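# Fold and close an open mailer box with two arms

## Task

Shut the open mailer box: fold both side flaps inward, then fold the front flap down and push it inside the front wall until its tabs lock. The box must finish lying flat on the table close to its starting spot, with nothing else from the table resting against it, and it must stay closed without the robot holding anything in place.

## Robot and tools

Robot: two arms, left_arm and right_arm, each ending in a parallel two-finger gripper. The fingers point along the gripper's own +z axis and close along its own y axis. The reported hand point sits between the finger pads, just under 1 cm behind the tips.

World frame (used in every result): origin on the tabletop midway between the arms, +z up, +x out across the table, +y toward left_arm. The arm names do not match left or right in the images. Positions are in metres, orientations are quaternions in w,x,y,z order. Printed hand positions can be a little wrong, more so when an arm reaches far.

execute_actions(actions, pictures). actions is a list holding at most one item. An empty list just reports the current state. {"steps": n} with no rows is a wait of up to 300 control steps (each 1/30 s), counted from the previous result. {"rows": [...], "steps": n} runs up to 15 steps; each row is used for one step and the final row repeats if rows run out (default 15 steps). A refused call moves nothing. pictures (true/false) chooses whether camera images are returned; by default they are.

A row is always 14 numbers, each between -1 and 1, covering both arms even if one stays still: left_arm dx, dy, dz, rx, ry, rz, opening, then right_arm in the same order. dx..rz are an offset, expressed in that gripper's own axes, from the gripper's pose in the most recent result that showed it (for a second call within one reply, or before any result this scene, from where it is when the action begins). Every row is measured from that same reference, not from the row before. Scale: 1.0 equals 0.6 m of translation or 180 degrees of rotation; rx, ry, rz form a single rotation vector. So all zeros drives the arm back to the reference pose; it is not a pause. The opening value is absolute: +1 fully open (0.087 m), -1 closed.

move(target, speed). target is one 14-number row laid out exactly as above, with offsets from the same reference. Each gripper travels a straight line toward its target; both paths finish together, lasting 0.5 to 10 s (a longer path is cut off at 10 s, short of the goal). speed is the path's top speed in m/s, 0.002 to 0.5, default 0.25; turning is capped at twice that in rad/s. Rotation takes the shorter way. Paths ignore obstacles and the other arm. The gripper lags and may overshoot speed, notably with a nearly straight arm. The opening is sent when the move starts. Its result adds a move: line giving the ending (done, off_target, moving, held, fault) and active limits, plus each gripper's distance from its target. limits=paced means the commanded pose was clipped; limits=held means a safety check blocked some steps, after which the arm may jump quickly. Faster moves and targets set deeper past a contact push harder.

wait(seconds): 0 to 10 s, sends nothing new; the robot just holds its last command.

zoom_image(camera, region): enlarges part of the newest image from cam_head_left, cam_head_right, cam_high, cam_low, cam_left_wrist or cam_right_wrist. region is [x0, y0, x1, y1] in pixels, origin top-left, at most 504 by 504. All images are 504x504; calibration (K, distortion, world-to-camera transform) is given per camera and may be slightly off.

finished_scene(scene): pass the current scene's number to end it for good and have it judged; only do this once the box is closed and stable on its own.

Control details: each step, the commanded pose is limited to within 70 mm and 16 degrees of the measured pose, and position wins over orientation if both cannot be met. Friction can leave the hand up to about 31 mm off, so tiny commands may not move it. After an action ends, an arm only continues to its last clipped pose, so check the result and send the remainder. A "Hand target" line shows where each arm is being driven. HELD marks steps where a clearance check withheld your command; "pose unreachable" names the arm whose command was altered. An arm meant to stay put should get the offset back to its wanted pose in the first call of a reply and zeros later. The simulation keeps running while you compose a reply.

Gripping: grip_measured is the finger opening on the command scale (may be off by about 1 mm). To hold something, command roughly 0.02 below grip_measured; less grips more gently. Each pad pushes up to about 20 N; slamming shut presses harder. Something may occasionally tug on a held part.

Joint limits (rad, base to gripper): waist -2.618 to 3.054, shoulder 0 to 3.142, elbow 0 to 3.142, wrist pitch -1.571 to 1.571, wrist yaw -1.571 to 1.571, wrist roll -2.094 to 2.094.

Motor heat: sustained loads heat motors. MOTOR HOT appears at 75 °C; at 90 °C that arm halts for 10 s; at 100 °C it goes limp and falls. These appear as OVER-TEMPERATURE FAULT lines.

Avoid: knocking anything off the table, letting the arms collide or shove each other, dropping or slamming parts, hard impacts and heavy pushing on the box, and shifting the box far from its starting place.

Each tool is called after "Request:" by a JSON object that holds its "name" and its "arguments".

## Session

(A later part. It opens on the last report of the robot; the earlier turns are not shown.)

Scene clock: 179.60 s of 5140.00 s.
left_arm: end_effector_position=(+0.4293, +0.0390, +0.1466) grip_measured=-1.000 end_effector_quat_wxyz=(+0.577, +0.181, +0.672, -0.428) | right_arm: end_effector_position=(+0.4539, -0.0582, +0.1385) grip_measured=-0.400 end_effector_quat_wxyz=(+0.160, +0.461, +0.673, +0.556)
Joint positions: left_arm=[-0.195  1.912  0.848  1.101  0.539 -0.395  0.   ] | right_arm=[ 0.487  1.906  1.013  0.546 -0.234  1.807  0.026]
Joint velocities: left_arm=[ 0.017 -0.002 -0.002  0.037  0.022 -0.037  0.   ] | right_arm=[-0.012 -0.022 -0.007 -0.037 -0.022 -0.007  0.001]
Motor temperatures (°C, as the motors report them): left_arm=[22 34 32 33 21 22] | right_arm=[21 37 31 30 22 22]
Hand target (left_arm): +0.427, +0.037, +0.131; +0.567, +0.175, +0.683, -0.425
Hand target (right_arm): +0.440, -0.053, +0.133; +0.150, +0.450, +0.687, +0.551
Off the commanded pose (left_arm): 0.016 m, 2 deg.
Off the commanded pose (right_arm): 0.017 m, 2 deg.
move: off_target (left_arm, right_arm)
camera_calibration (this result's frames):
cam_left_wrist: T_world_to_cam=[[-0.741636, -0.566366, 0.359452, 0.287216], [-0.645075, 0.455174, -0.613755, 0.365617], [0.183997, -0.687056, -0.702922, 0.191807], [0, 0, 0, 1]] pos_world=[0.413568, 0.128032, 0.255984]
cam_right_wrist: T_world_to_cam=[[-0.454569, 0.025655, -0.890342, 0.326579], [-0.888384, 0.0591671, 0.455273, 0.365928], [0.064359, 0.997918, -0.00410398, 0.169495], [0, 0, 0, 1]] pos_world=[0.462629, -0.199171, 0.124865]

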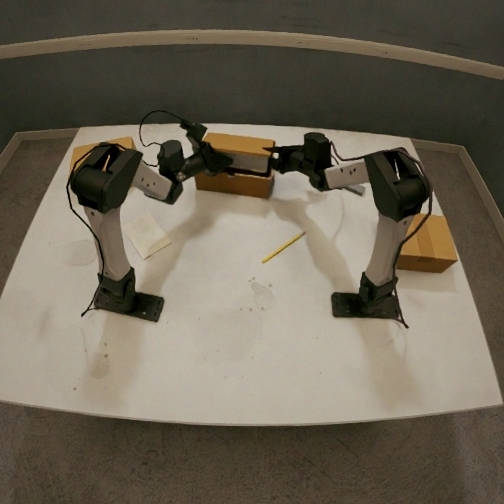

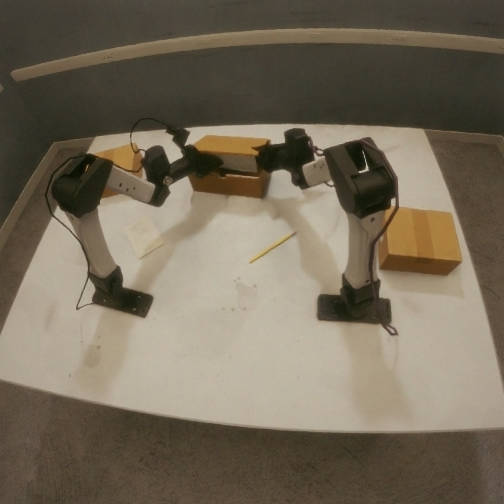

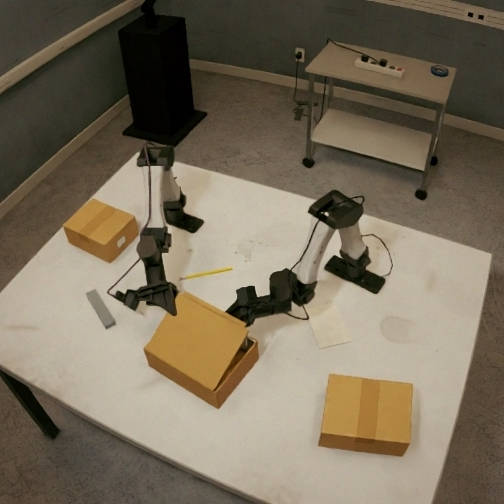

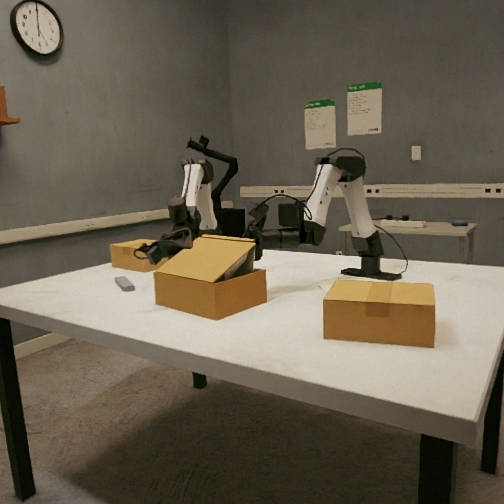

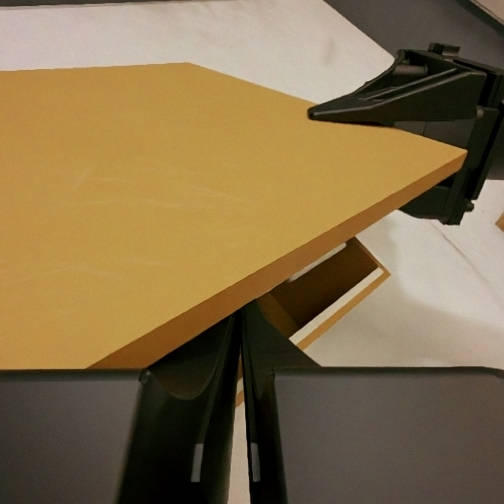

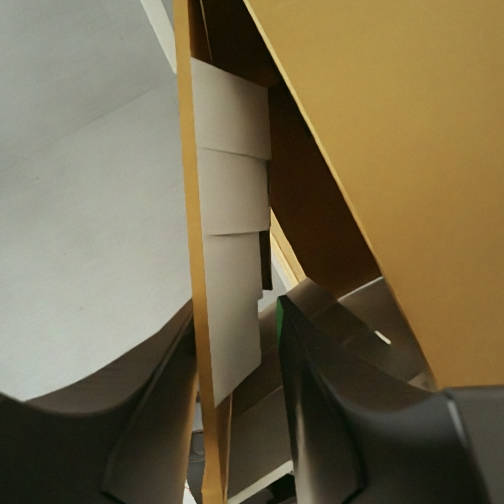

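Request:
{"name": "move", "arguments": {"target": [0.027,-0.074,-0.062,0,0,0,-1,0,-0.04,0,-0.02,0,-0.02,-0.4], "speed": 0.05}}

Request:
{"name": "move", "arguments": {"target": [-0.12,-0.05,0,0,0,0,-1,0,0,0,0,0,0,-0.4], "speed": 0.15}}

Request:
{"name": "move", "arguments": {"target": [-0.04,0.11,0.093,0,0,0,-1,0,0,0,0,0,0,-0.4], "speed": 0.15}}

Request:
{"name": "move", "arguments": {"target": [0.1,0.04,0,0,0,0,-1,0,0,0,0,0,0,-0.4], "speed": 0.05}}

Scene clock: 184.87 s of 5140.00 s.
left_arm: end_effector_position=(+0.3758, +0.0385, +0.1524) grip_measured=-1.000 end_effector_quat_wxyz=(+0.580, +0.180, +0.669, -0.429) | right_arm: end_effector_position=(+0.4480, -0.0589, +0.1290) grip_measured=-0.400 end_effector_quat_wxyz=(+0.193, +0.436, +0.664, +0.576)
Joint positions: left_arm=[-0.26   1.75   0.641  1.154  0.472 -0.395  0.   ] | right_arm=[ 0.499  1.938  0.929  0.739 -0.205  1.773  0.026]
Joint velocities: left_arm=[-0.007 -0.012 -0.002  0.007 -0.007 -0.095  0.   ] | right_arm=[-0.007  0.002 -0.007 -0.022  0.022 -0.007  0.001]
Motor temperatures (°C, as the motors report them): left_arm=[22 34 32 33 21 22] | right_arm=[21 36 30 30 22 22]
Hand target (left_arm): +0.369, +0.038, +0.148; +0.576, +0.181, +0.672, -0.429
Hand target (right_arm): +0.443, -0.057, +0.117; +0.192, +0.434, +0.670, +0.571
Off the commanded pose (left_arm): 0.009 m, 1 deg.
Off the commanded pose (right_arm): 0.013 m, 1 deg.
After step 90, 0.60 s passed at rest.
move: off_target (right_arm)
camera_calibration (this result's frames):
cam_left_wrist: T_world_to_cam=[[-0.742768, -0.565958, 0.357752, 0.245856], [-0.64196, 0.450181, -0.620665, 0.334927], [0.190217, -0.690673, -0.697703, 0.202334], [0, 0, 0, 1]] pos_world=[0.359137, 0.128113, 0.261091]
cam_right_wrist: T_world_to_cam=[[-0.369114, 0.0277659, -0.928969, 0.282303], [-0.926795, 0.0635563, 0.37015, 0.3935], [0.0693194, 0.997592, 0.00227378, 0.167402], [0, 0, 0, 1]] pos_world=[0.457292, -0.199847, 0.116216]

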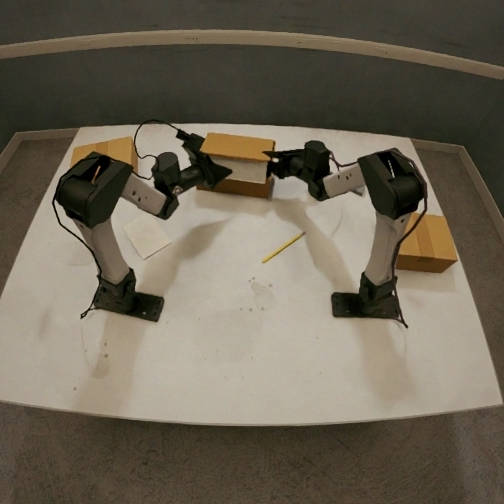

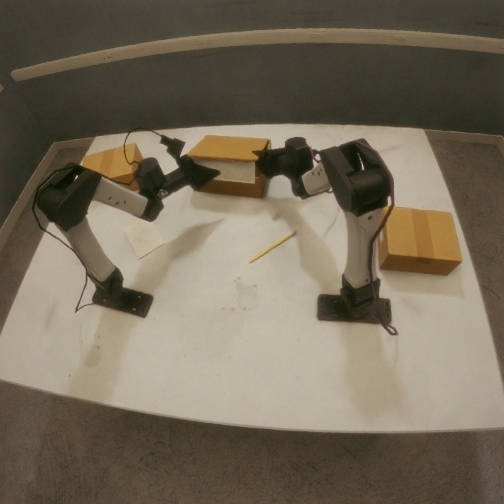

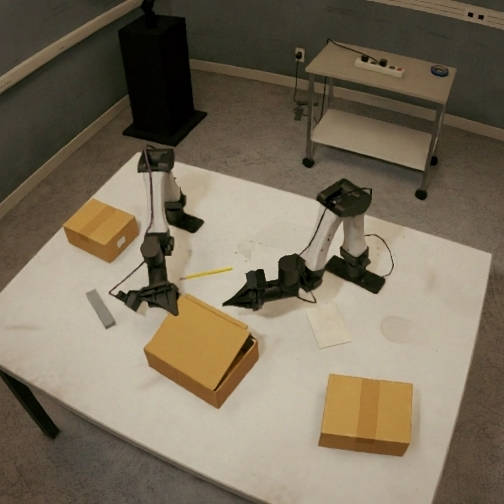

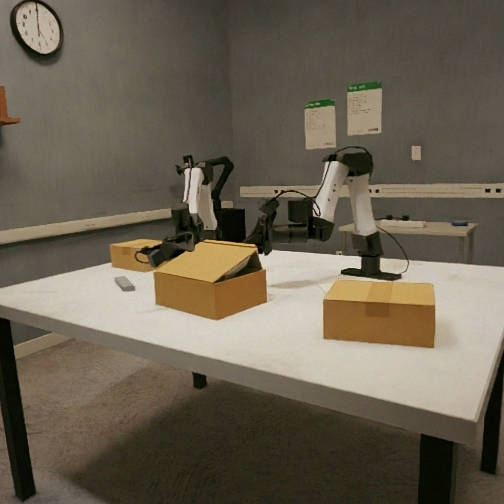

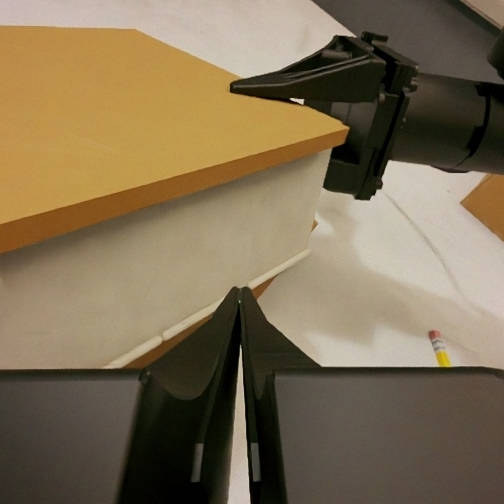

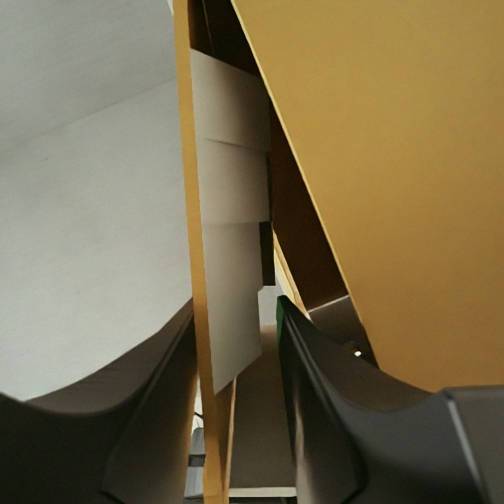

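Scene clock: 186.10 s of 5140.00 s.
left_arm: end_effector_position=(+0.3717, +0.0403, +0.2308) grip_measured=-1.000 end_effector_quat_wxyz=(+0.585, +0.181, +0.664, -0.430) | right_arm: end_effector_position=(+0.4480, -0.0589, +0.1290) grip_measured=-0.400 end_effector_quat_wxyz=(+0.193, +0.436, +0.664, +0.576)
Joint positions: left_arm=[-0.26   1.51   0.768  0.802  0.472 -0.395  0.   ] | right_arm=[ 0.499  1.938  0.929  0.739 -0.205  1.773  0.026]
Joint velocities: left_arm=[-0.007  0.007  0.002  0.007 -0.007 -0.007  0.   ] | right_arm=[ 0.012  0.007 -0.002 -0.022  0.007  0.007  0.   ]
Motor temperatures (°C, as the motors report them): left_arm=[22 34 32 33 21 22] | right_arm=[21 36 30 30 22 22]
Hand target (left_arm): +0.373, +0.041, +0.231; +0.580, +0.180, +0.669, -0.429
Hand target (right_arm): +0.448, -0.059, +0.129; +0.193, +0.436, +0.664, +0.576
Off the commanded pose (left_arm): 0.001 m, 1 deg.
Off the commanded pose (right_arm): 0.000 m, 0 deg.
move: done
camera_calibration (this result's frames):
cam_left_wrist: T_world_to_cam=[[-0.747595, -0.563617, 0.351337, 0.218996], [-0.633441, 0.446079, -0.632271, 0.379872], [0.199635, -0.695234, -0.690504, 0.254132], [0, 0, 0, 1]] pos_world=[0.353613, 0.130658, 0.33872]
cam_right_wrist: T_world_to_cam=[[-0.369114, 0.0277659, -0.928969, 0.282303], [-0.926795, 0.0635563, 0.37015, 0.3935], [0.0693194, 0.997592, 0.00227378, 0.167402], [0, 0, 0, 1]] pos_world=[0.457292, -0.199847, 0.116216]

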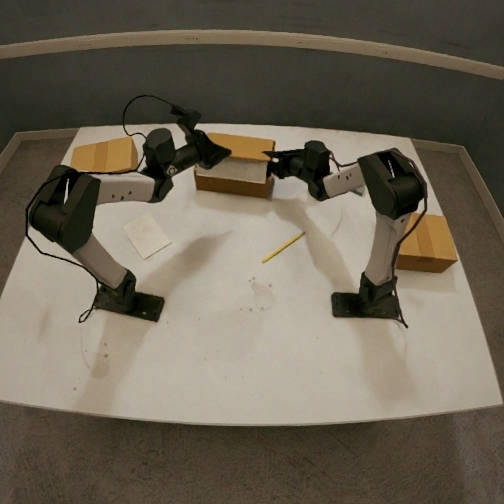

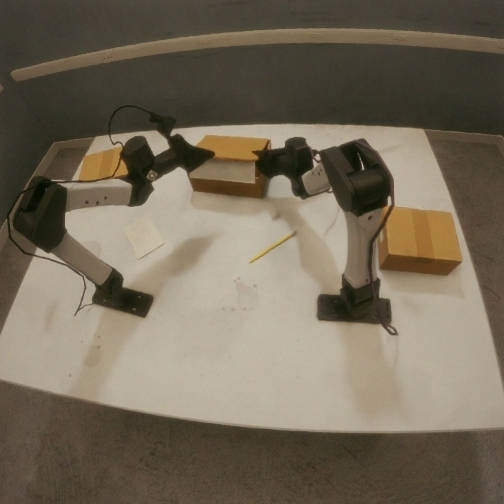

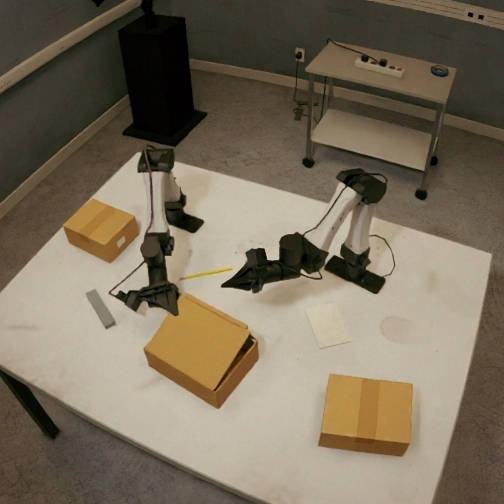

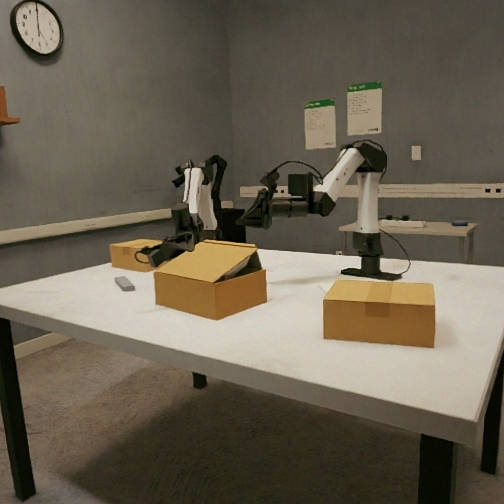

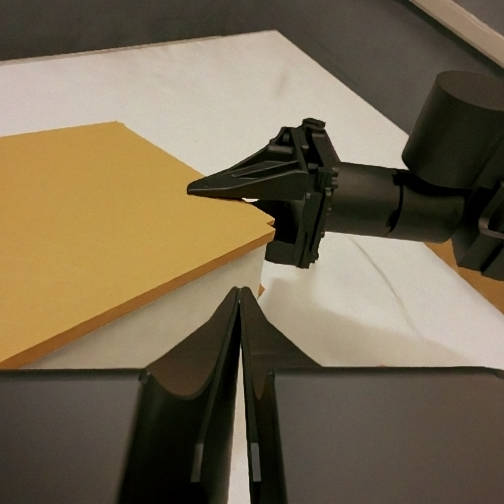

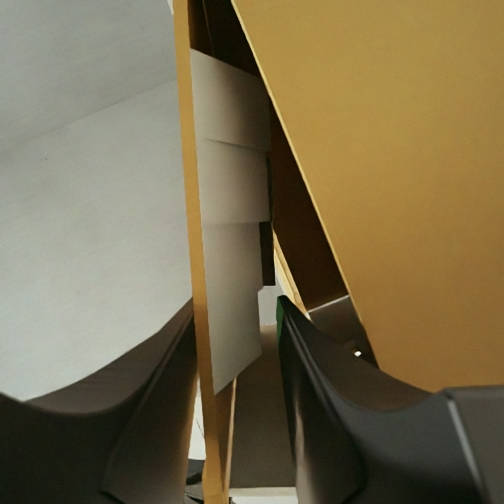

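Scene clock: 187.03 s of 5140.00 s.
left_arm: end_effector_position=(+0.4574, +0.0403, +0.2381) grip_measured=-1.000 end_effector_quat_wxyz=(+0.597, +0.185, +0.653, -0.428) | right_arm: end_effector_position=(+0.4480, -0.0589, +0.1290) grip_measured=-0.400 end_effector_quat_wxyz=(+0.193, +0.436, +0.664, +0.576)
Joint positions: left_arm=[-0.167  1.795  1.085  0.802  0.561 -0.395  0.   ] | right_arm=[ 0.499  1.938  0.929  0.739 -0.205  1.773  0.026]
Joint velocities: left_arm=[ 0.017 -0.007  0.002  0.037 -0.007 -0.051  0.   ] | right_arm=[ 0.002 -0.007 -0.007 -0.051 -0.022 -0.007  0.001]
Motor temperatures (°C, as the motors report them): left_arm=[22 34 32 33 21 22] | right_arm=[21 36 30 30 22 22]
Hand target (left_arm): +0.461, +0.041, +0.230; +0.585, +0.182, +0.664, -0.429
Hand target (right_arm): +0.448, -0.059, +0.129; +0.193, +0.436, +0.664, +0.576
Off the commanded pose (left_arm): 0.007 m, 2 deg.
Off the commanded pose (right_arm): 0.000 m, 0 deg.
move: done
camera_calibration (this result's frames):
cam_left_wrist: T_world_to_cam=[[-0.756724, -0.564188, 0.330243, 0.289669], [-0.61415, 0.440413, -0.654871, 0.435549], [0.224028, -0.698375, -0.679767, 0.228489], [0, 0, 0, 1]] pos_world=[0.435504, 0.131178, 0.344887]
cam_right_wrist: T_world_to_cam=[[-0.369114, 0.0277659, -0.928969, 0.282303], [-0.926795, 0.0635563, 0.37015, 0.3935], [0.0693194, 0.997592, 0.00227378, 0.167402], [0, 0, 0, 1]] pos_world=[0.457292, -0.199847, 0.116216]

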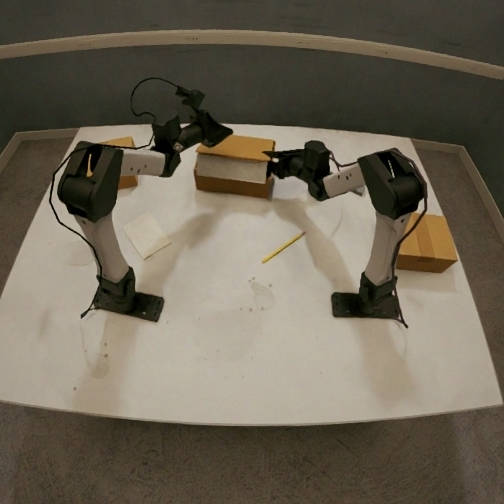

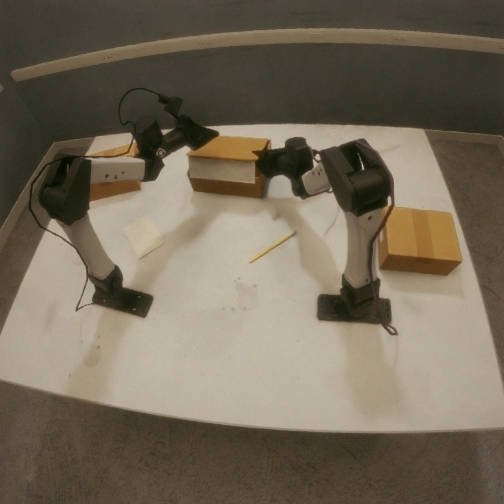

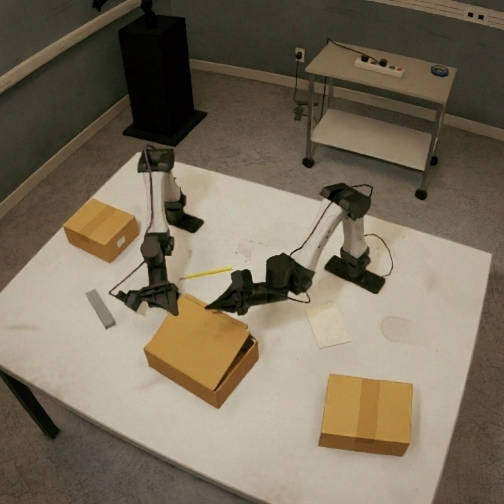

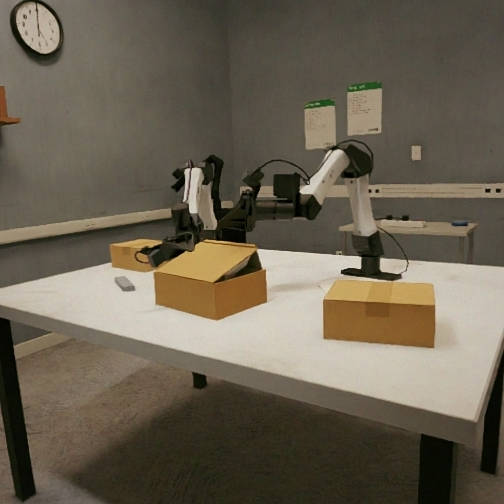

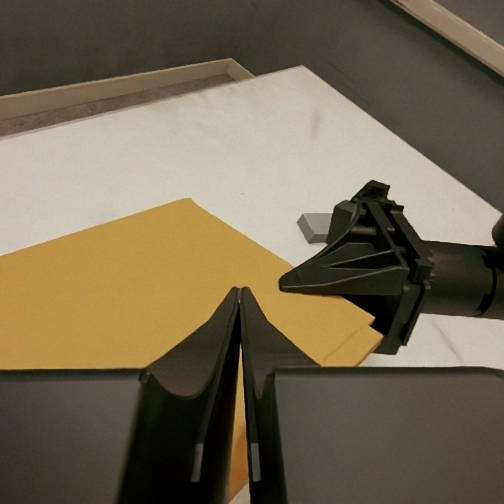

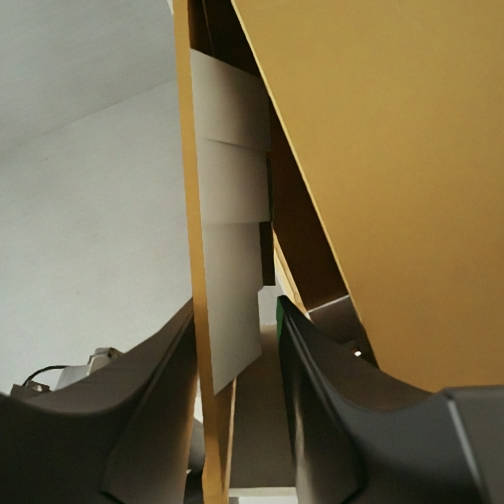

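Scene clock: 188.60 s of 5140.00 s.
left_arm: end_effector_position=(+0.4643, +0.0379, +0.1903) grip_measured=-1.000 end_effector_quat_wxyz=(+0.607, +0.188, +0.642, -0.428) | right_arm: end_effector_position=(+0.4480, -0.0589, +0.1290) grip_measured=-0.400 end_effector_quat_wxyz=(+0.193, +0.436, +0.664, +0.576)
Joint positions: left_arm=[-0.167  1.935  1.017  1.04   0.561 -0.395  0.   ] | right_arm=[ 0.499  1.938  0.929  0.739 -0.205  1.773  0.026]
Joint velocities: left_arm=[-0.017 -0.012  0.022  0.007  0.022 -0.007  0.   ] | right_arm=[ 0.002 -0.022  0.007  0.007 -0.037 -0.022  0.001]
Motor temperatures (°C, as the motors report them): left_arm=[22 34 32 33 21 22] | right_arm=[21 36 30 30 22 22]
Hand target (left_arm): +0.461, +0.037, +0.173; +0.597, +0.185, +0.653, -0.428
Hand target (right_arm): +0.448, -0.059, +0.129; +0.193, +0.436, +0.664, +0.576
Off the commanded pose (left_arm): 0.017 m, 2 deg.
Off the commanded pose (right_arm): 0.000 m, 0 deg.
move: off_target (left_arm)
camera_calibration (this result's frames):
cam_left_wrist: T_world_to_cam=[[-0.766007, -0.560953, 0.313952, 0.316627], [-0.594963, 0.433724, -0.676685, 0.405024], [0.24342, -0.705135, -0.665981, 0.181366], [0, 0, 0, 1]] pos_world=[0.439365, 0.129832, 0.295454]
cam_right_wrist: T_world_to_cam=[[-0.369114, 0.0277659, -0.928969, 0.282303], [-0.926795, 0.0635563, 0.37015, 0.3935], [0.0693194, 0.997592, 0.00227378, 0.167402], [0, 0, 0, 1]] pos_world=[0.457292, -0.199847, 0.116216]

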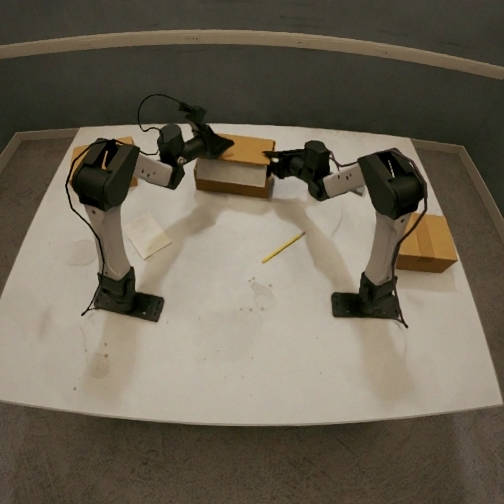

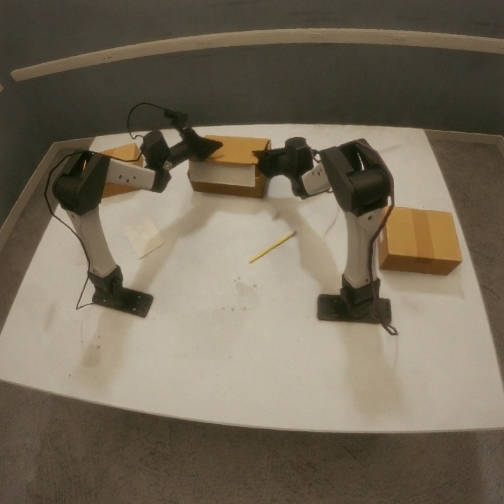

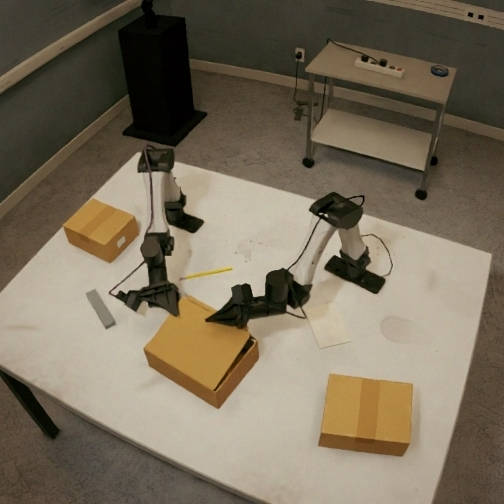

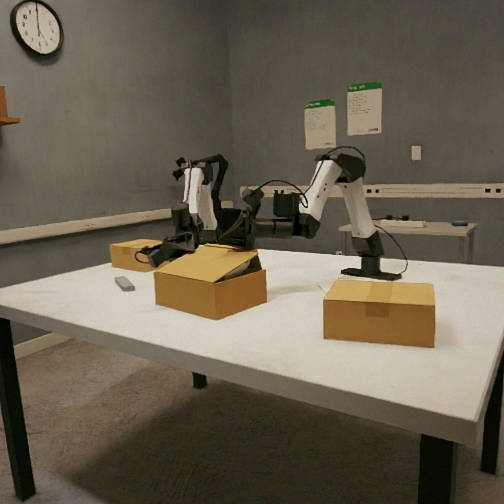

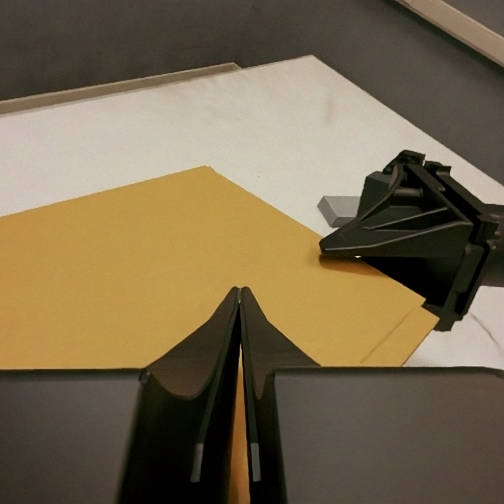

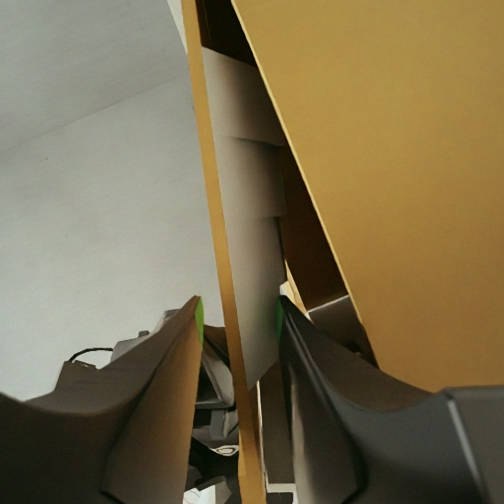

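Request:
{"name": "move", "arguments": {"target": [-0.01,-0.137,-0.1,0,0.11,0,-1,0,0,0,0,0,0,-0.4], "speed": 0.15}}

Request:
{"name": "move", "arguments": {"target": [0.1,0.035,0.03,0,0,0,-1,0,0.07,0,0.02,0,0.02,-0.4], "speed": 0.06}}

Scene clock: 193.90 s of 5140.00 s.
left_arm: end_effector_position=(+0.3687, +0.0424, +0.2184) grip_measured=-1.000 end_effector_quat_wxyz=(+0.493, +0.255, +0.732, -0.394) | right_arm: end_effector_position=(+0.4480, -0.0589, +0.1290) grip_measured=-0.400 end_effector_quat_wxyz=(+0.193, +0.436, +0.664, +0.576)
Joint positions: left_arm=[-0.234  1.503  0.998  0.258  0.594 -0.198  0.   ] | right_arm=[ 0.499  1.938  0.929  0.739 -0.205  1.773  0.026]
Joint velocities: left_arm=[-0.017  0.007  0.022 -0.066 -0.022 -0.081  0.   ] | right_arm=[-0.002 -0.012 -0.012 -0.022 -0.022  0.051  0.001]
Motor temperatures (°C, as the motors report them): left_arm=[22 34 32 33 21 22] | right_arm=[21 36 30 31 22 22]
Hand target (left_arm): +0.366, +0.040, +0.220; +0.487, +0.259, +0.735, -0.394
Hand target (right_arm): +0.448, -0.059, +0.129; +0.193, +0.436, +0.664, +0.576
Off the commanded pose (left_arm): 0.004 m, 1 deg.
Off the commanded pose (right_arm): 0.000 m, 0 deg.
After step 90, 0.47 s passed at rest.
move: done
camera_calibration (this result's frames):
cam_left_wrist: T_world_to_cam=[[-0.767727, -0.555471, 0.319447, 0.236258], [-0.639917, 0.638816, -0.427106, 0.318633], [0.0331772, -0.532321, -0.845892, 0.335996], [0, 0, 0, 1]] pos_world=[0.374133, 0.106544, 0.344835]
cam_right_wrist: T_world_to_cam=[[-0.369114, 0.0277659, -0.928969, 0.282303], [-0.926795, 0.0635563, 0.37015, 0.3935], [0.0693194, 0.997592, 0.00227378, 0.167402], [0, 0, 0, 1]] pos_world=[0.457292, -0.199847, 0.116216]

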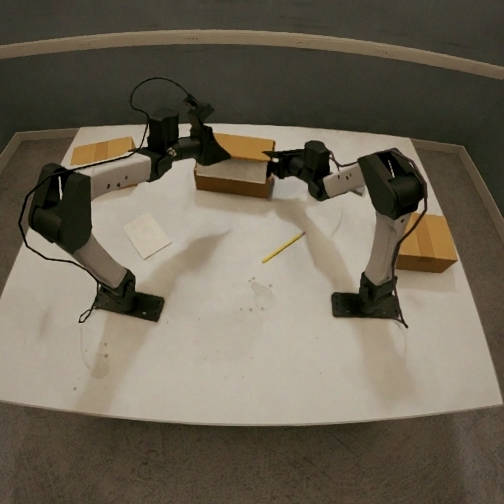

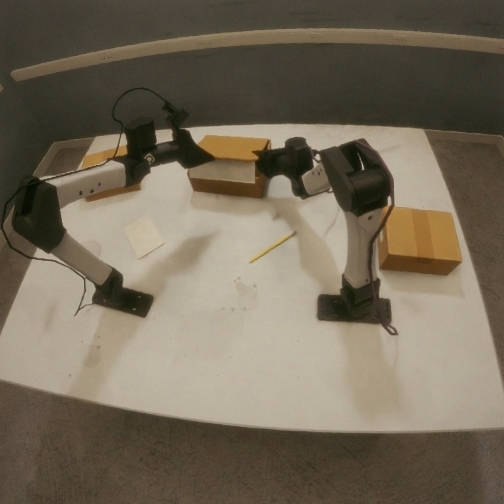

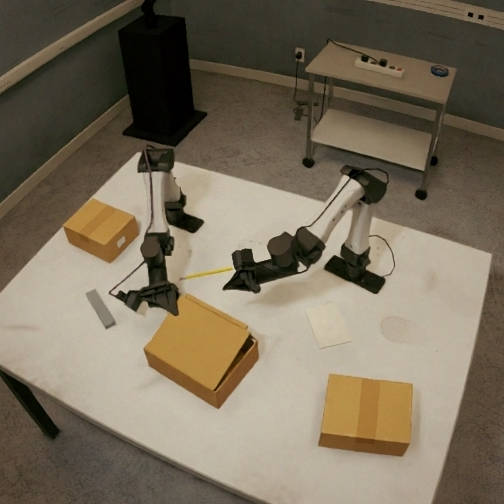

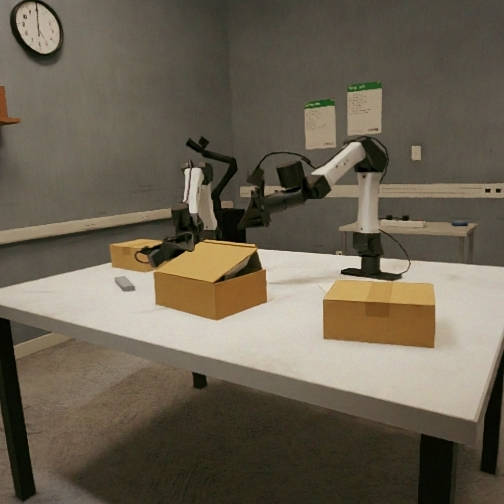

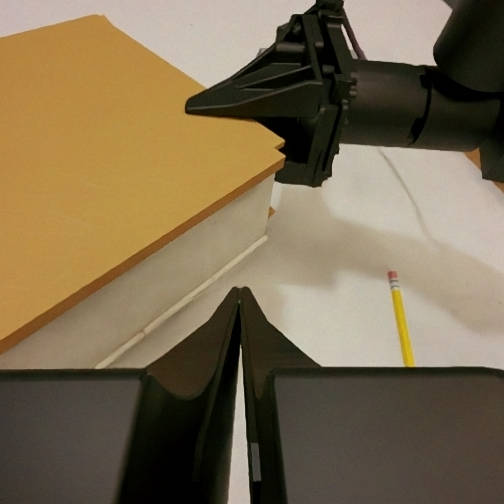

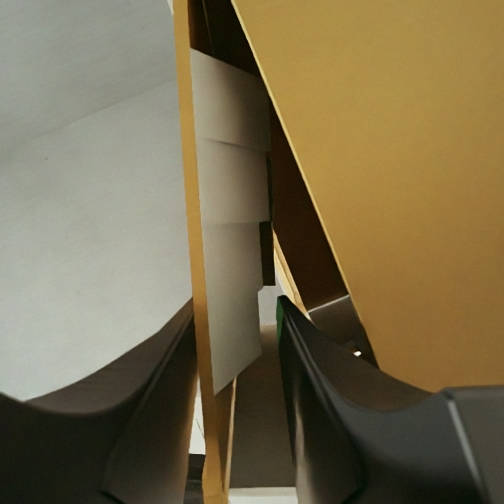

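Scene clock: 195.53 s of 5140.00 s.
left_arm: end_effector_position=(+0.3753, +0.0401, +0.1670) grip_measured=-1.000 end_effector_quat_wxyz=(+0.506, +0.257, +0.723, -0.394) | right_arm: end_effector_position=(+0.4589, -0.0599, +0.1475) grip_measured=-0.400 end_effector_quat_wxyz=(+0.157, +0.466, +0.677, +0.548)
Joint positions: left_arm=[-0.234  1.608  0.853  0.539  0.59  -0.198  0.   ] | right_arm=[ 0.479  1.891  1.058  0.466 -0.239  1.804  0.026]
Joint velocities: left_arm=[-0.012 -0.027 -0.002 -0.022 -0.051 -0.022  0.   ] | right_arm=[-0.002 -0.012  0.002 -0.081  0.007 -0.066  0.001]
Motor temperatures (°C, as the motors report them): left_arm=[22 34 32 33 21 22] | right_arm=[21 36 30 31 22 22]
Hand target (left_arm): +0.370, +0.038, +0.152; +0.493, +0.255, +0.733, -0.394
Hand target (right_arm): +0.463, -0.061, +0.168; +0.160, +0.462, +0.667, +0.561
Off the commanded pose (left_arm): 0.015 m, 2 deg.
Off the commanded pose (right_arm): 0.021 m, 2 deg.
move: off_target (left_arm, right_arm)
camera_calibration (this result's frames):
cam_left_wrist: T_world_to_cam=[[-0.774845, -0.554732, 0.30313, 0.261919], [-0.629297, 0.631365, -0.45317, 0.303055], [0.0600019, -0.541896, -0.838301, 0.280143], [0, 0, 0, 1]] pos_world=[0.376849, 0.105765, 0.292784]
cam_right_wrist: T_world_to_cam=[[-0.469831, 0.0186768, -0.882559, 0.342292], [-0.880244, 0.0654547, 0.469985, 0.360813], [0.0665454, 0.997681, -0.0143126, 0.17134], [0, 0, 0, 1]] pos_world=[0.467021, -0.200952, 0.134969]

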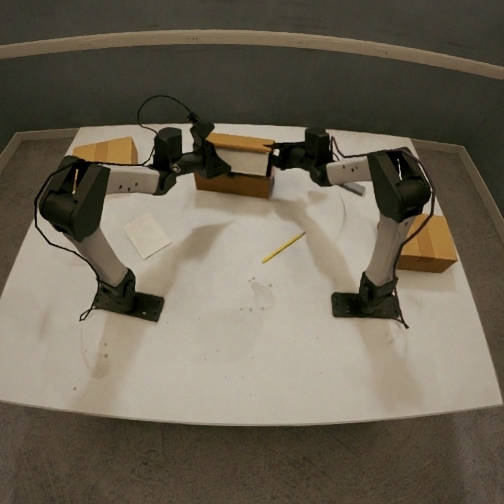

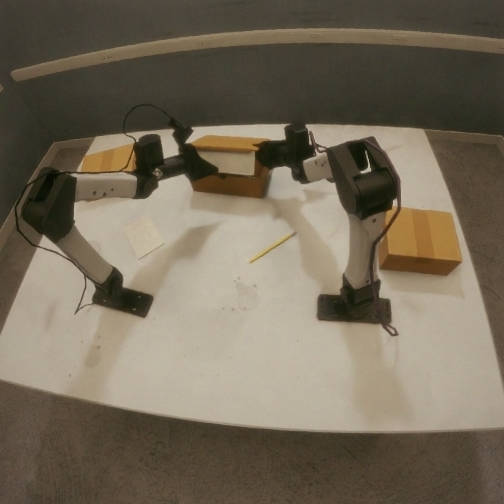

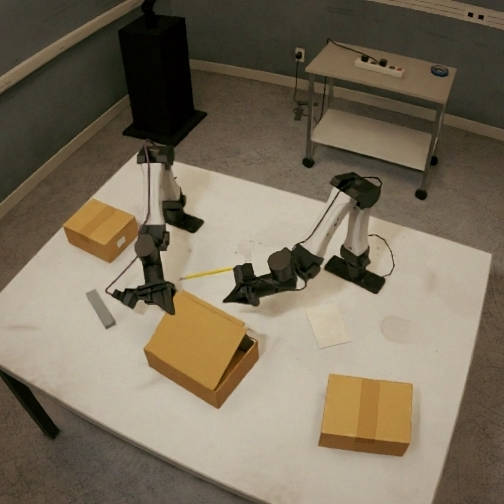

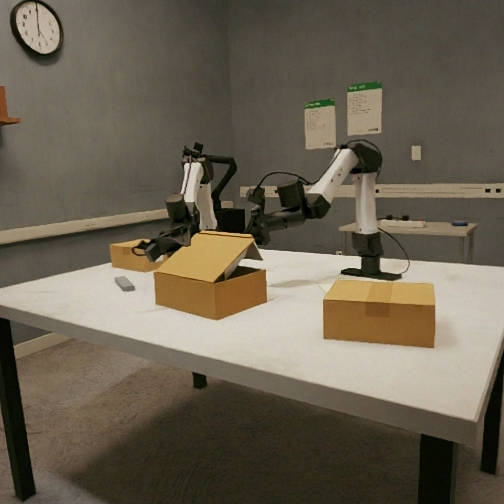

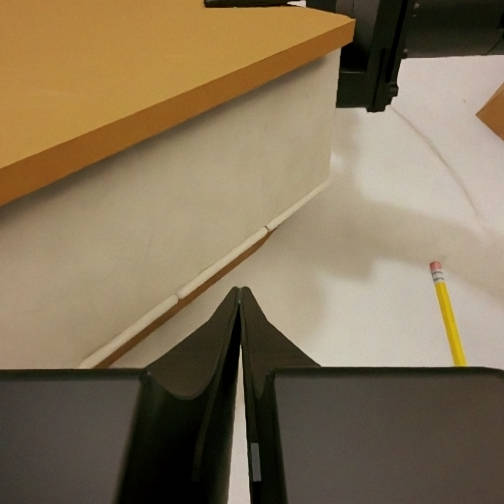

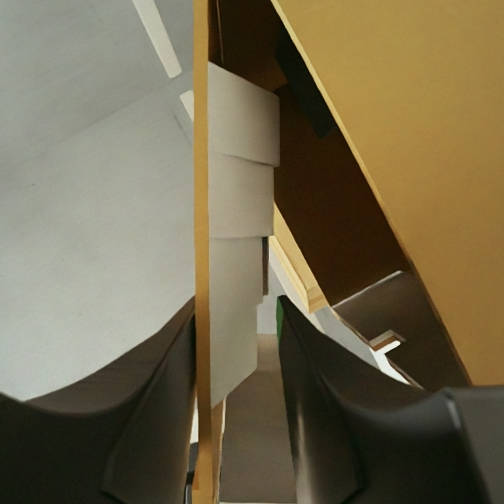

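Request:
{"name": "move", "arguments": {"target": [0.018,0.095,0.063,0,0,0,-1,0,0.01,0,0,0,0,-0.4], "speed": 0.05}}

Request:
{"name": "move", "arguments": {"target": [0.04,0,0,0,0,0,-1,0,-0.08,0,-0.04,0,-0.04,-0.4], "speed": 0.04}}

Scene clock: 199.83 s of 5140.00 s.
left_arm: end_effector_position=(+0.4243, +0.0367, +0.1381) grip_measured=-1.000 end_effector_quat_wxyz=(+0.505, +0.266, +0.716, -0.401) | right_arm: end_effector_position=(+0.4584, -0.0602, +0.1457) grip_measured=-0.400 end_effector_quat_wxyz=(+0.155, +0.468, +0.678, +0.545)
Joint positions: left_arm=[-0.181  1.847  0.994  0.637  0.667 -0.181  0.   ] | right_arm=[ 0.479  1.891  1.058  0.458 -0.238  1.804  0.026]
Joint velocities: left_arm=[-0.017 -0.012 -0.012 -0.007  0.007 -0.022  0.   ] | right_arm=[-0.007  0.007 -0.007 -0.007  0.095 -0.022  0.   ]
Motor temperatures (°C, as the motors report them): left_arm=[22 34 32 33 21 22] | right_arm=[21 36 31 31 22 22]
Hand target (left_arm): +0.434, +0.041, +0.131; +0.506, +0.258, +0.723, -0.393
Hand target (right_arm): +0.462, -0.060, +0.153; +0.157, +0.466, +0.676, +0.548
Off the commanded pose (left_arm): 0.013 m, 2 deg.
Off the commanded pose (right_arm): 0.008 m, 0 deg.
move: off_target (left_arm)
camera_calibration (this result's frames):
cam_left_wrist: T_world_to_cam=[[-0.791638, -0.532712, 0.299212, 0.31364], [-0.608622, 0.644457, -0.462876, 0.314958], [0.05375, -0.548537, -0.834397, 0.253458], [0, 0, 0, 1]] pos_world=[0.426356, 0.103134, 0.263427]
cam_right_wrist: T_world_to_cam=[[-0.476119, 0.0158245, -0.879238, 0.342722], [-0.876814, 0.0677913, 0.476027, 0.358974], [0.0671375, 0.997574, -0.0184016, 0.172006], [0, 0, 0, 1]] pos_world=[0.466382, -0.201347, 0.133618]

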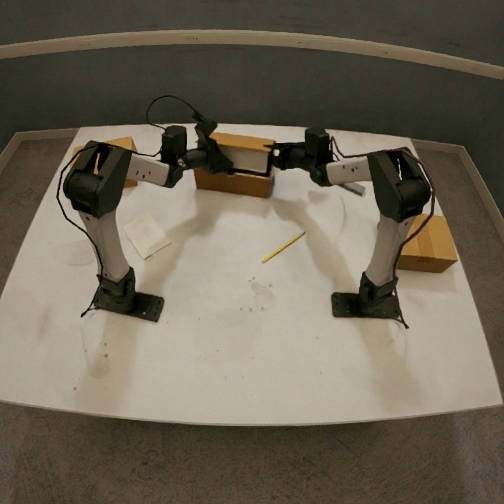

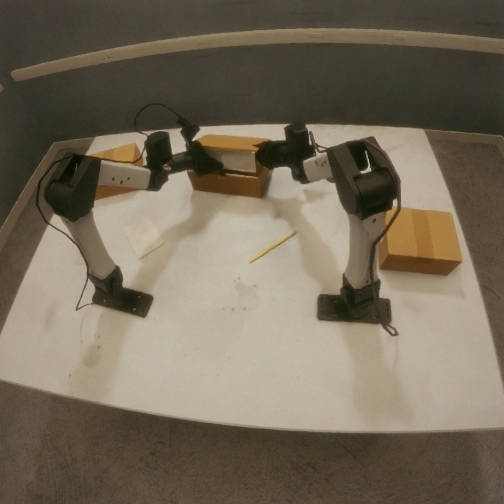

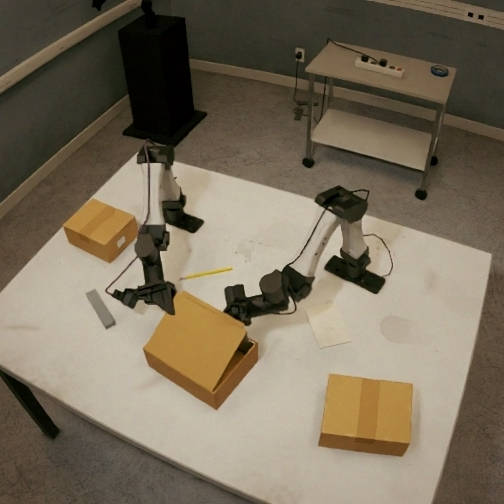

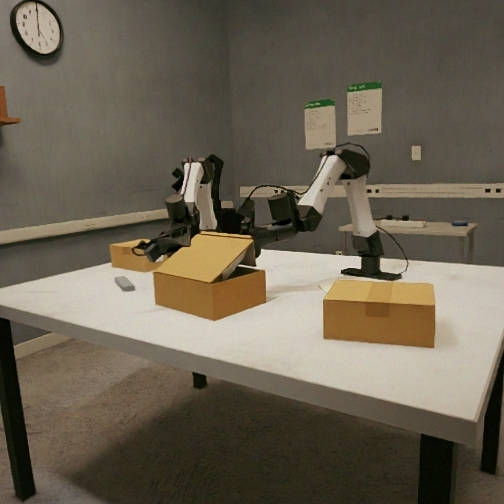

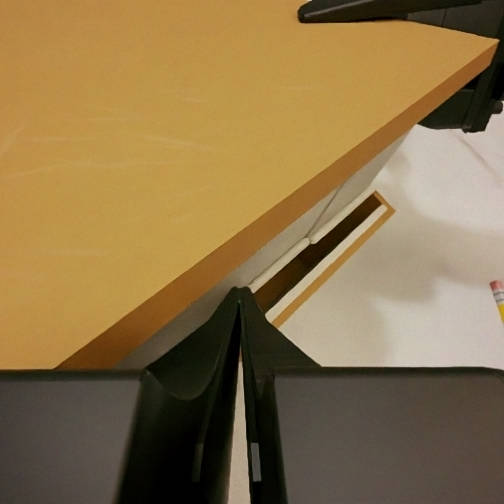

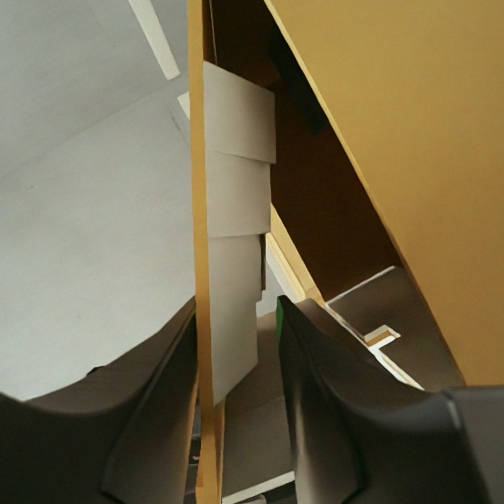

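Scene clock: 202.33 s of 5140.00 s.
left_arm: end_effector_position=(+0.4159, +0.0369, +0.1269) grip_measured=-1.000 end_effector_quat_wxyz=(+0.507, +0.271, +0.711, -0.405) | right_arm: end_effector_position=(+0.4480, -0.0624, +0.1293) grip_measured=-0.400 end_effector_quat_wxyz=(+0.233, +0.415, +0.649, +0.594)
Joint positions: left_arm=[-0.185  1.855  0.938  0.713  0.675 -0.181  0.   ] | right_arm=[ 0.505  1.966  0.879  0.897 -0.165  1.733  0.026]
Joint velocities: left_arm=[ 0.017  0.002  0.002  0.022 -0.022 -0.051  0.   ] | right_arm=[-0.022 -0.007 -0.012 -0.037 -0.037  0.022 -0.   ]
Motor temperatures (°C, as the motors report them): left_arm=[22 34 32 34 21 22] | right_arm=[21 36 30 31 22 22]
Hand target (left_arm): +0.415, +0.036, +0.116; +0.505, +0.267, +0.716, -0.401
Hand target (right_arm): +0.436, -0.059, +0.104; +0.219, +0.414, +0.671, +0.575
Off the commanded pose (left_arm): 0.011 m, 1 deg.
Off the commanded pose (right_arm): 0.029 m, 4 deg.
move: off_target (left_arm, right_arm)
camera_calibration (this result's frames):
cam_left_wrist: T_world_to_cam=[[-0.800411, -0.522429, 0.293957, 0.314402], [-0.596808, 0.648485, -0.472533, 0.300699], [0.0562386, -0.553656, -0.830844, 0.243373], [0, 0, 0, 1]] pos_world=[0.417423, 0.103998, 0.251875]
cam_right_wrist: T_world_to_cam=[[-0.274547, 0.0319831, -0.961042, 0.244637], [-0.957084, 0.0873742, 0.276325, 0.420735], [0.092808, 0.995662, 0.00662214, 0.15969], [0, 0, 0, 1]] pos_world=[0.455023, -0.203583, 0.117789]

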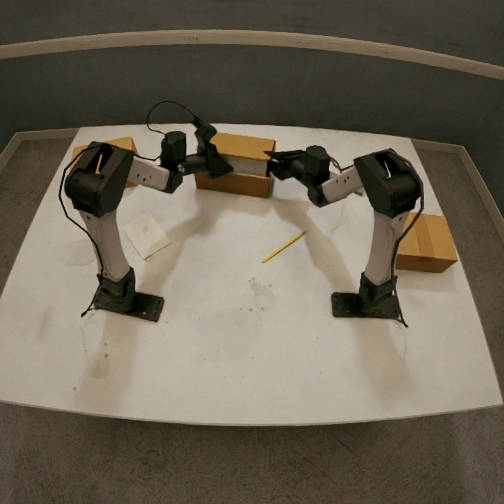

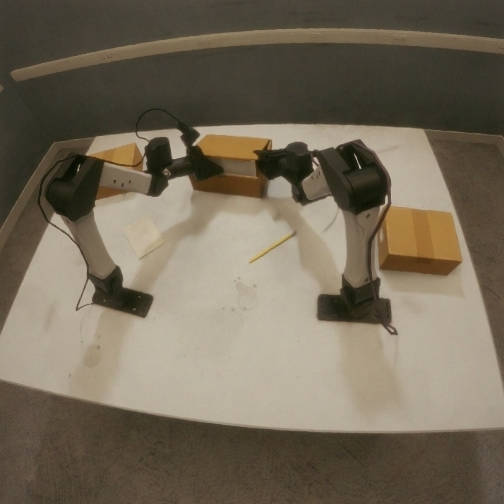

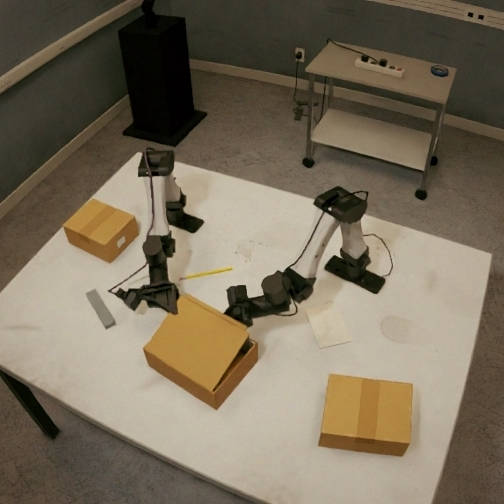

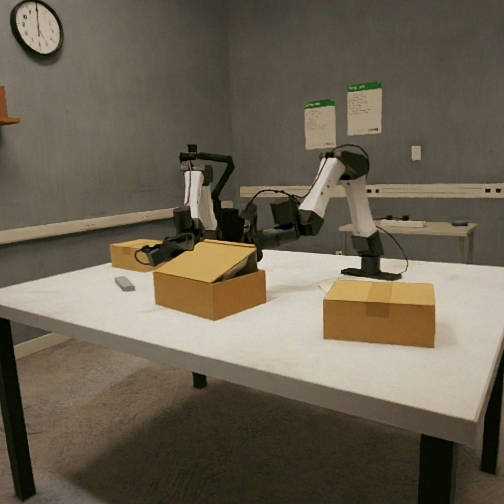

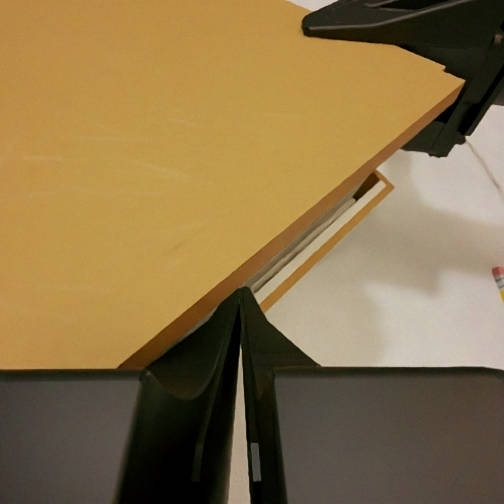

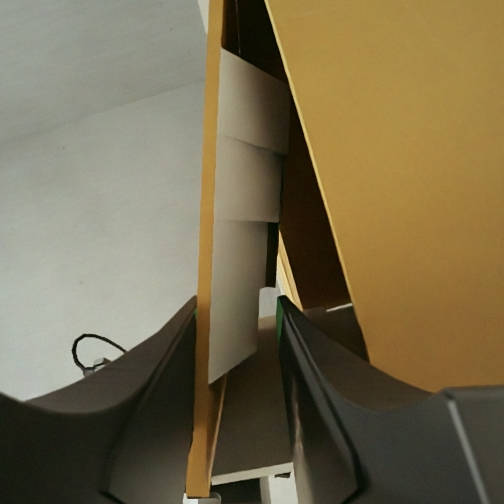

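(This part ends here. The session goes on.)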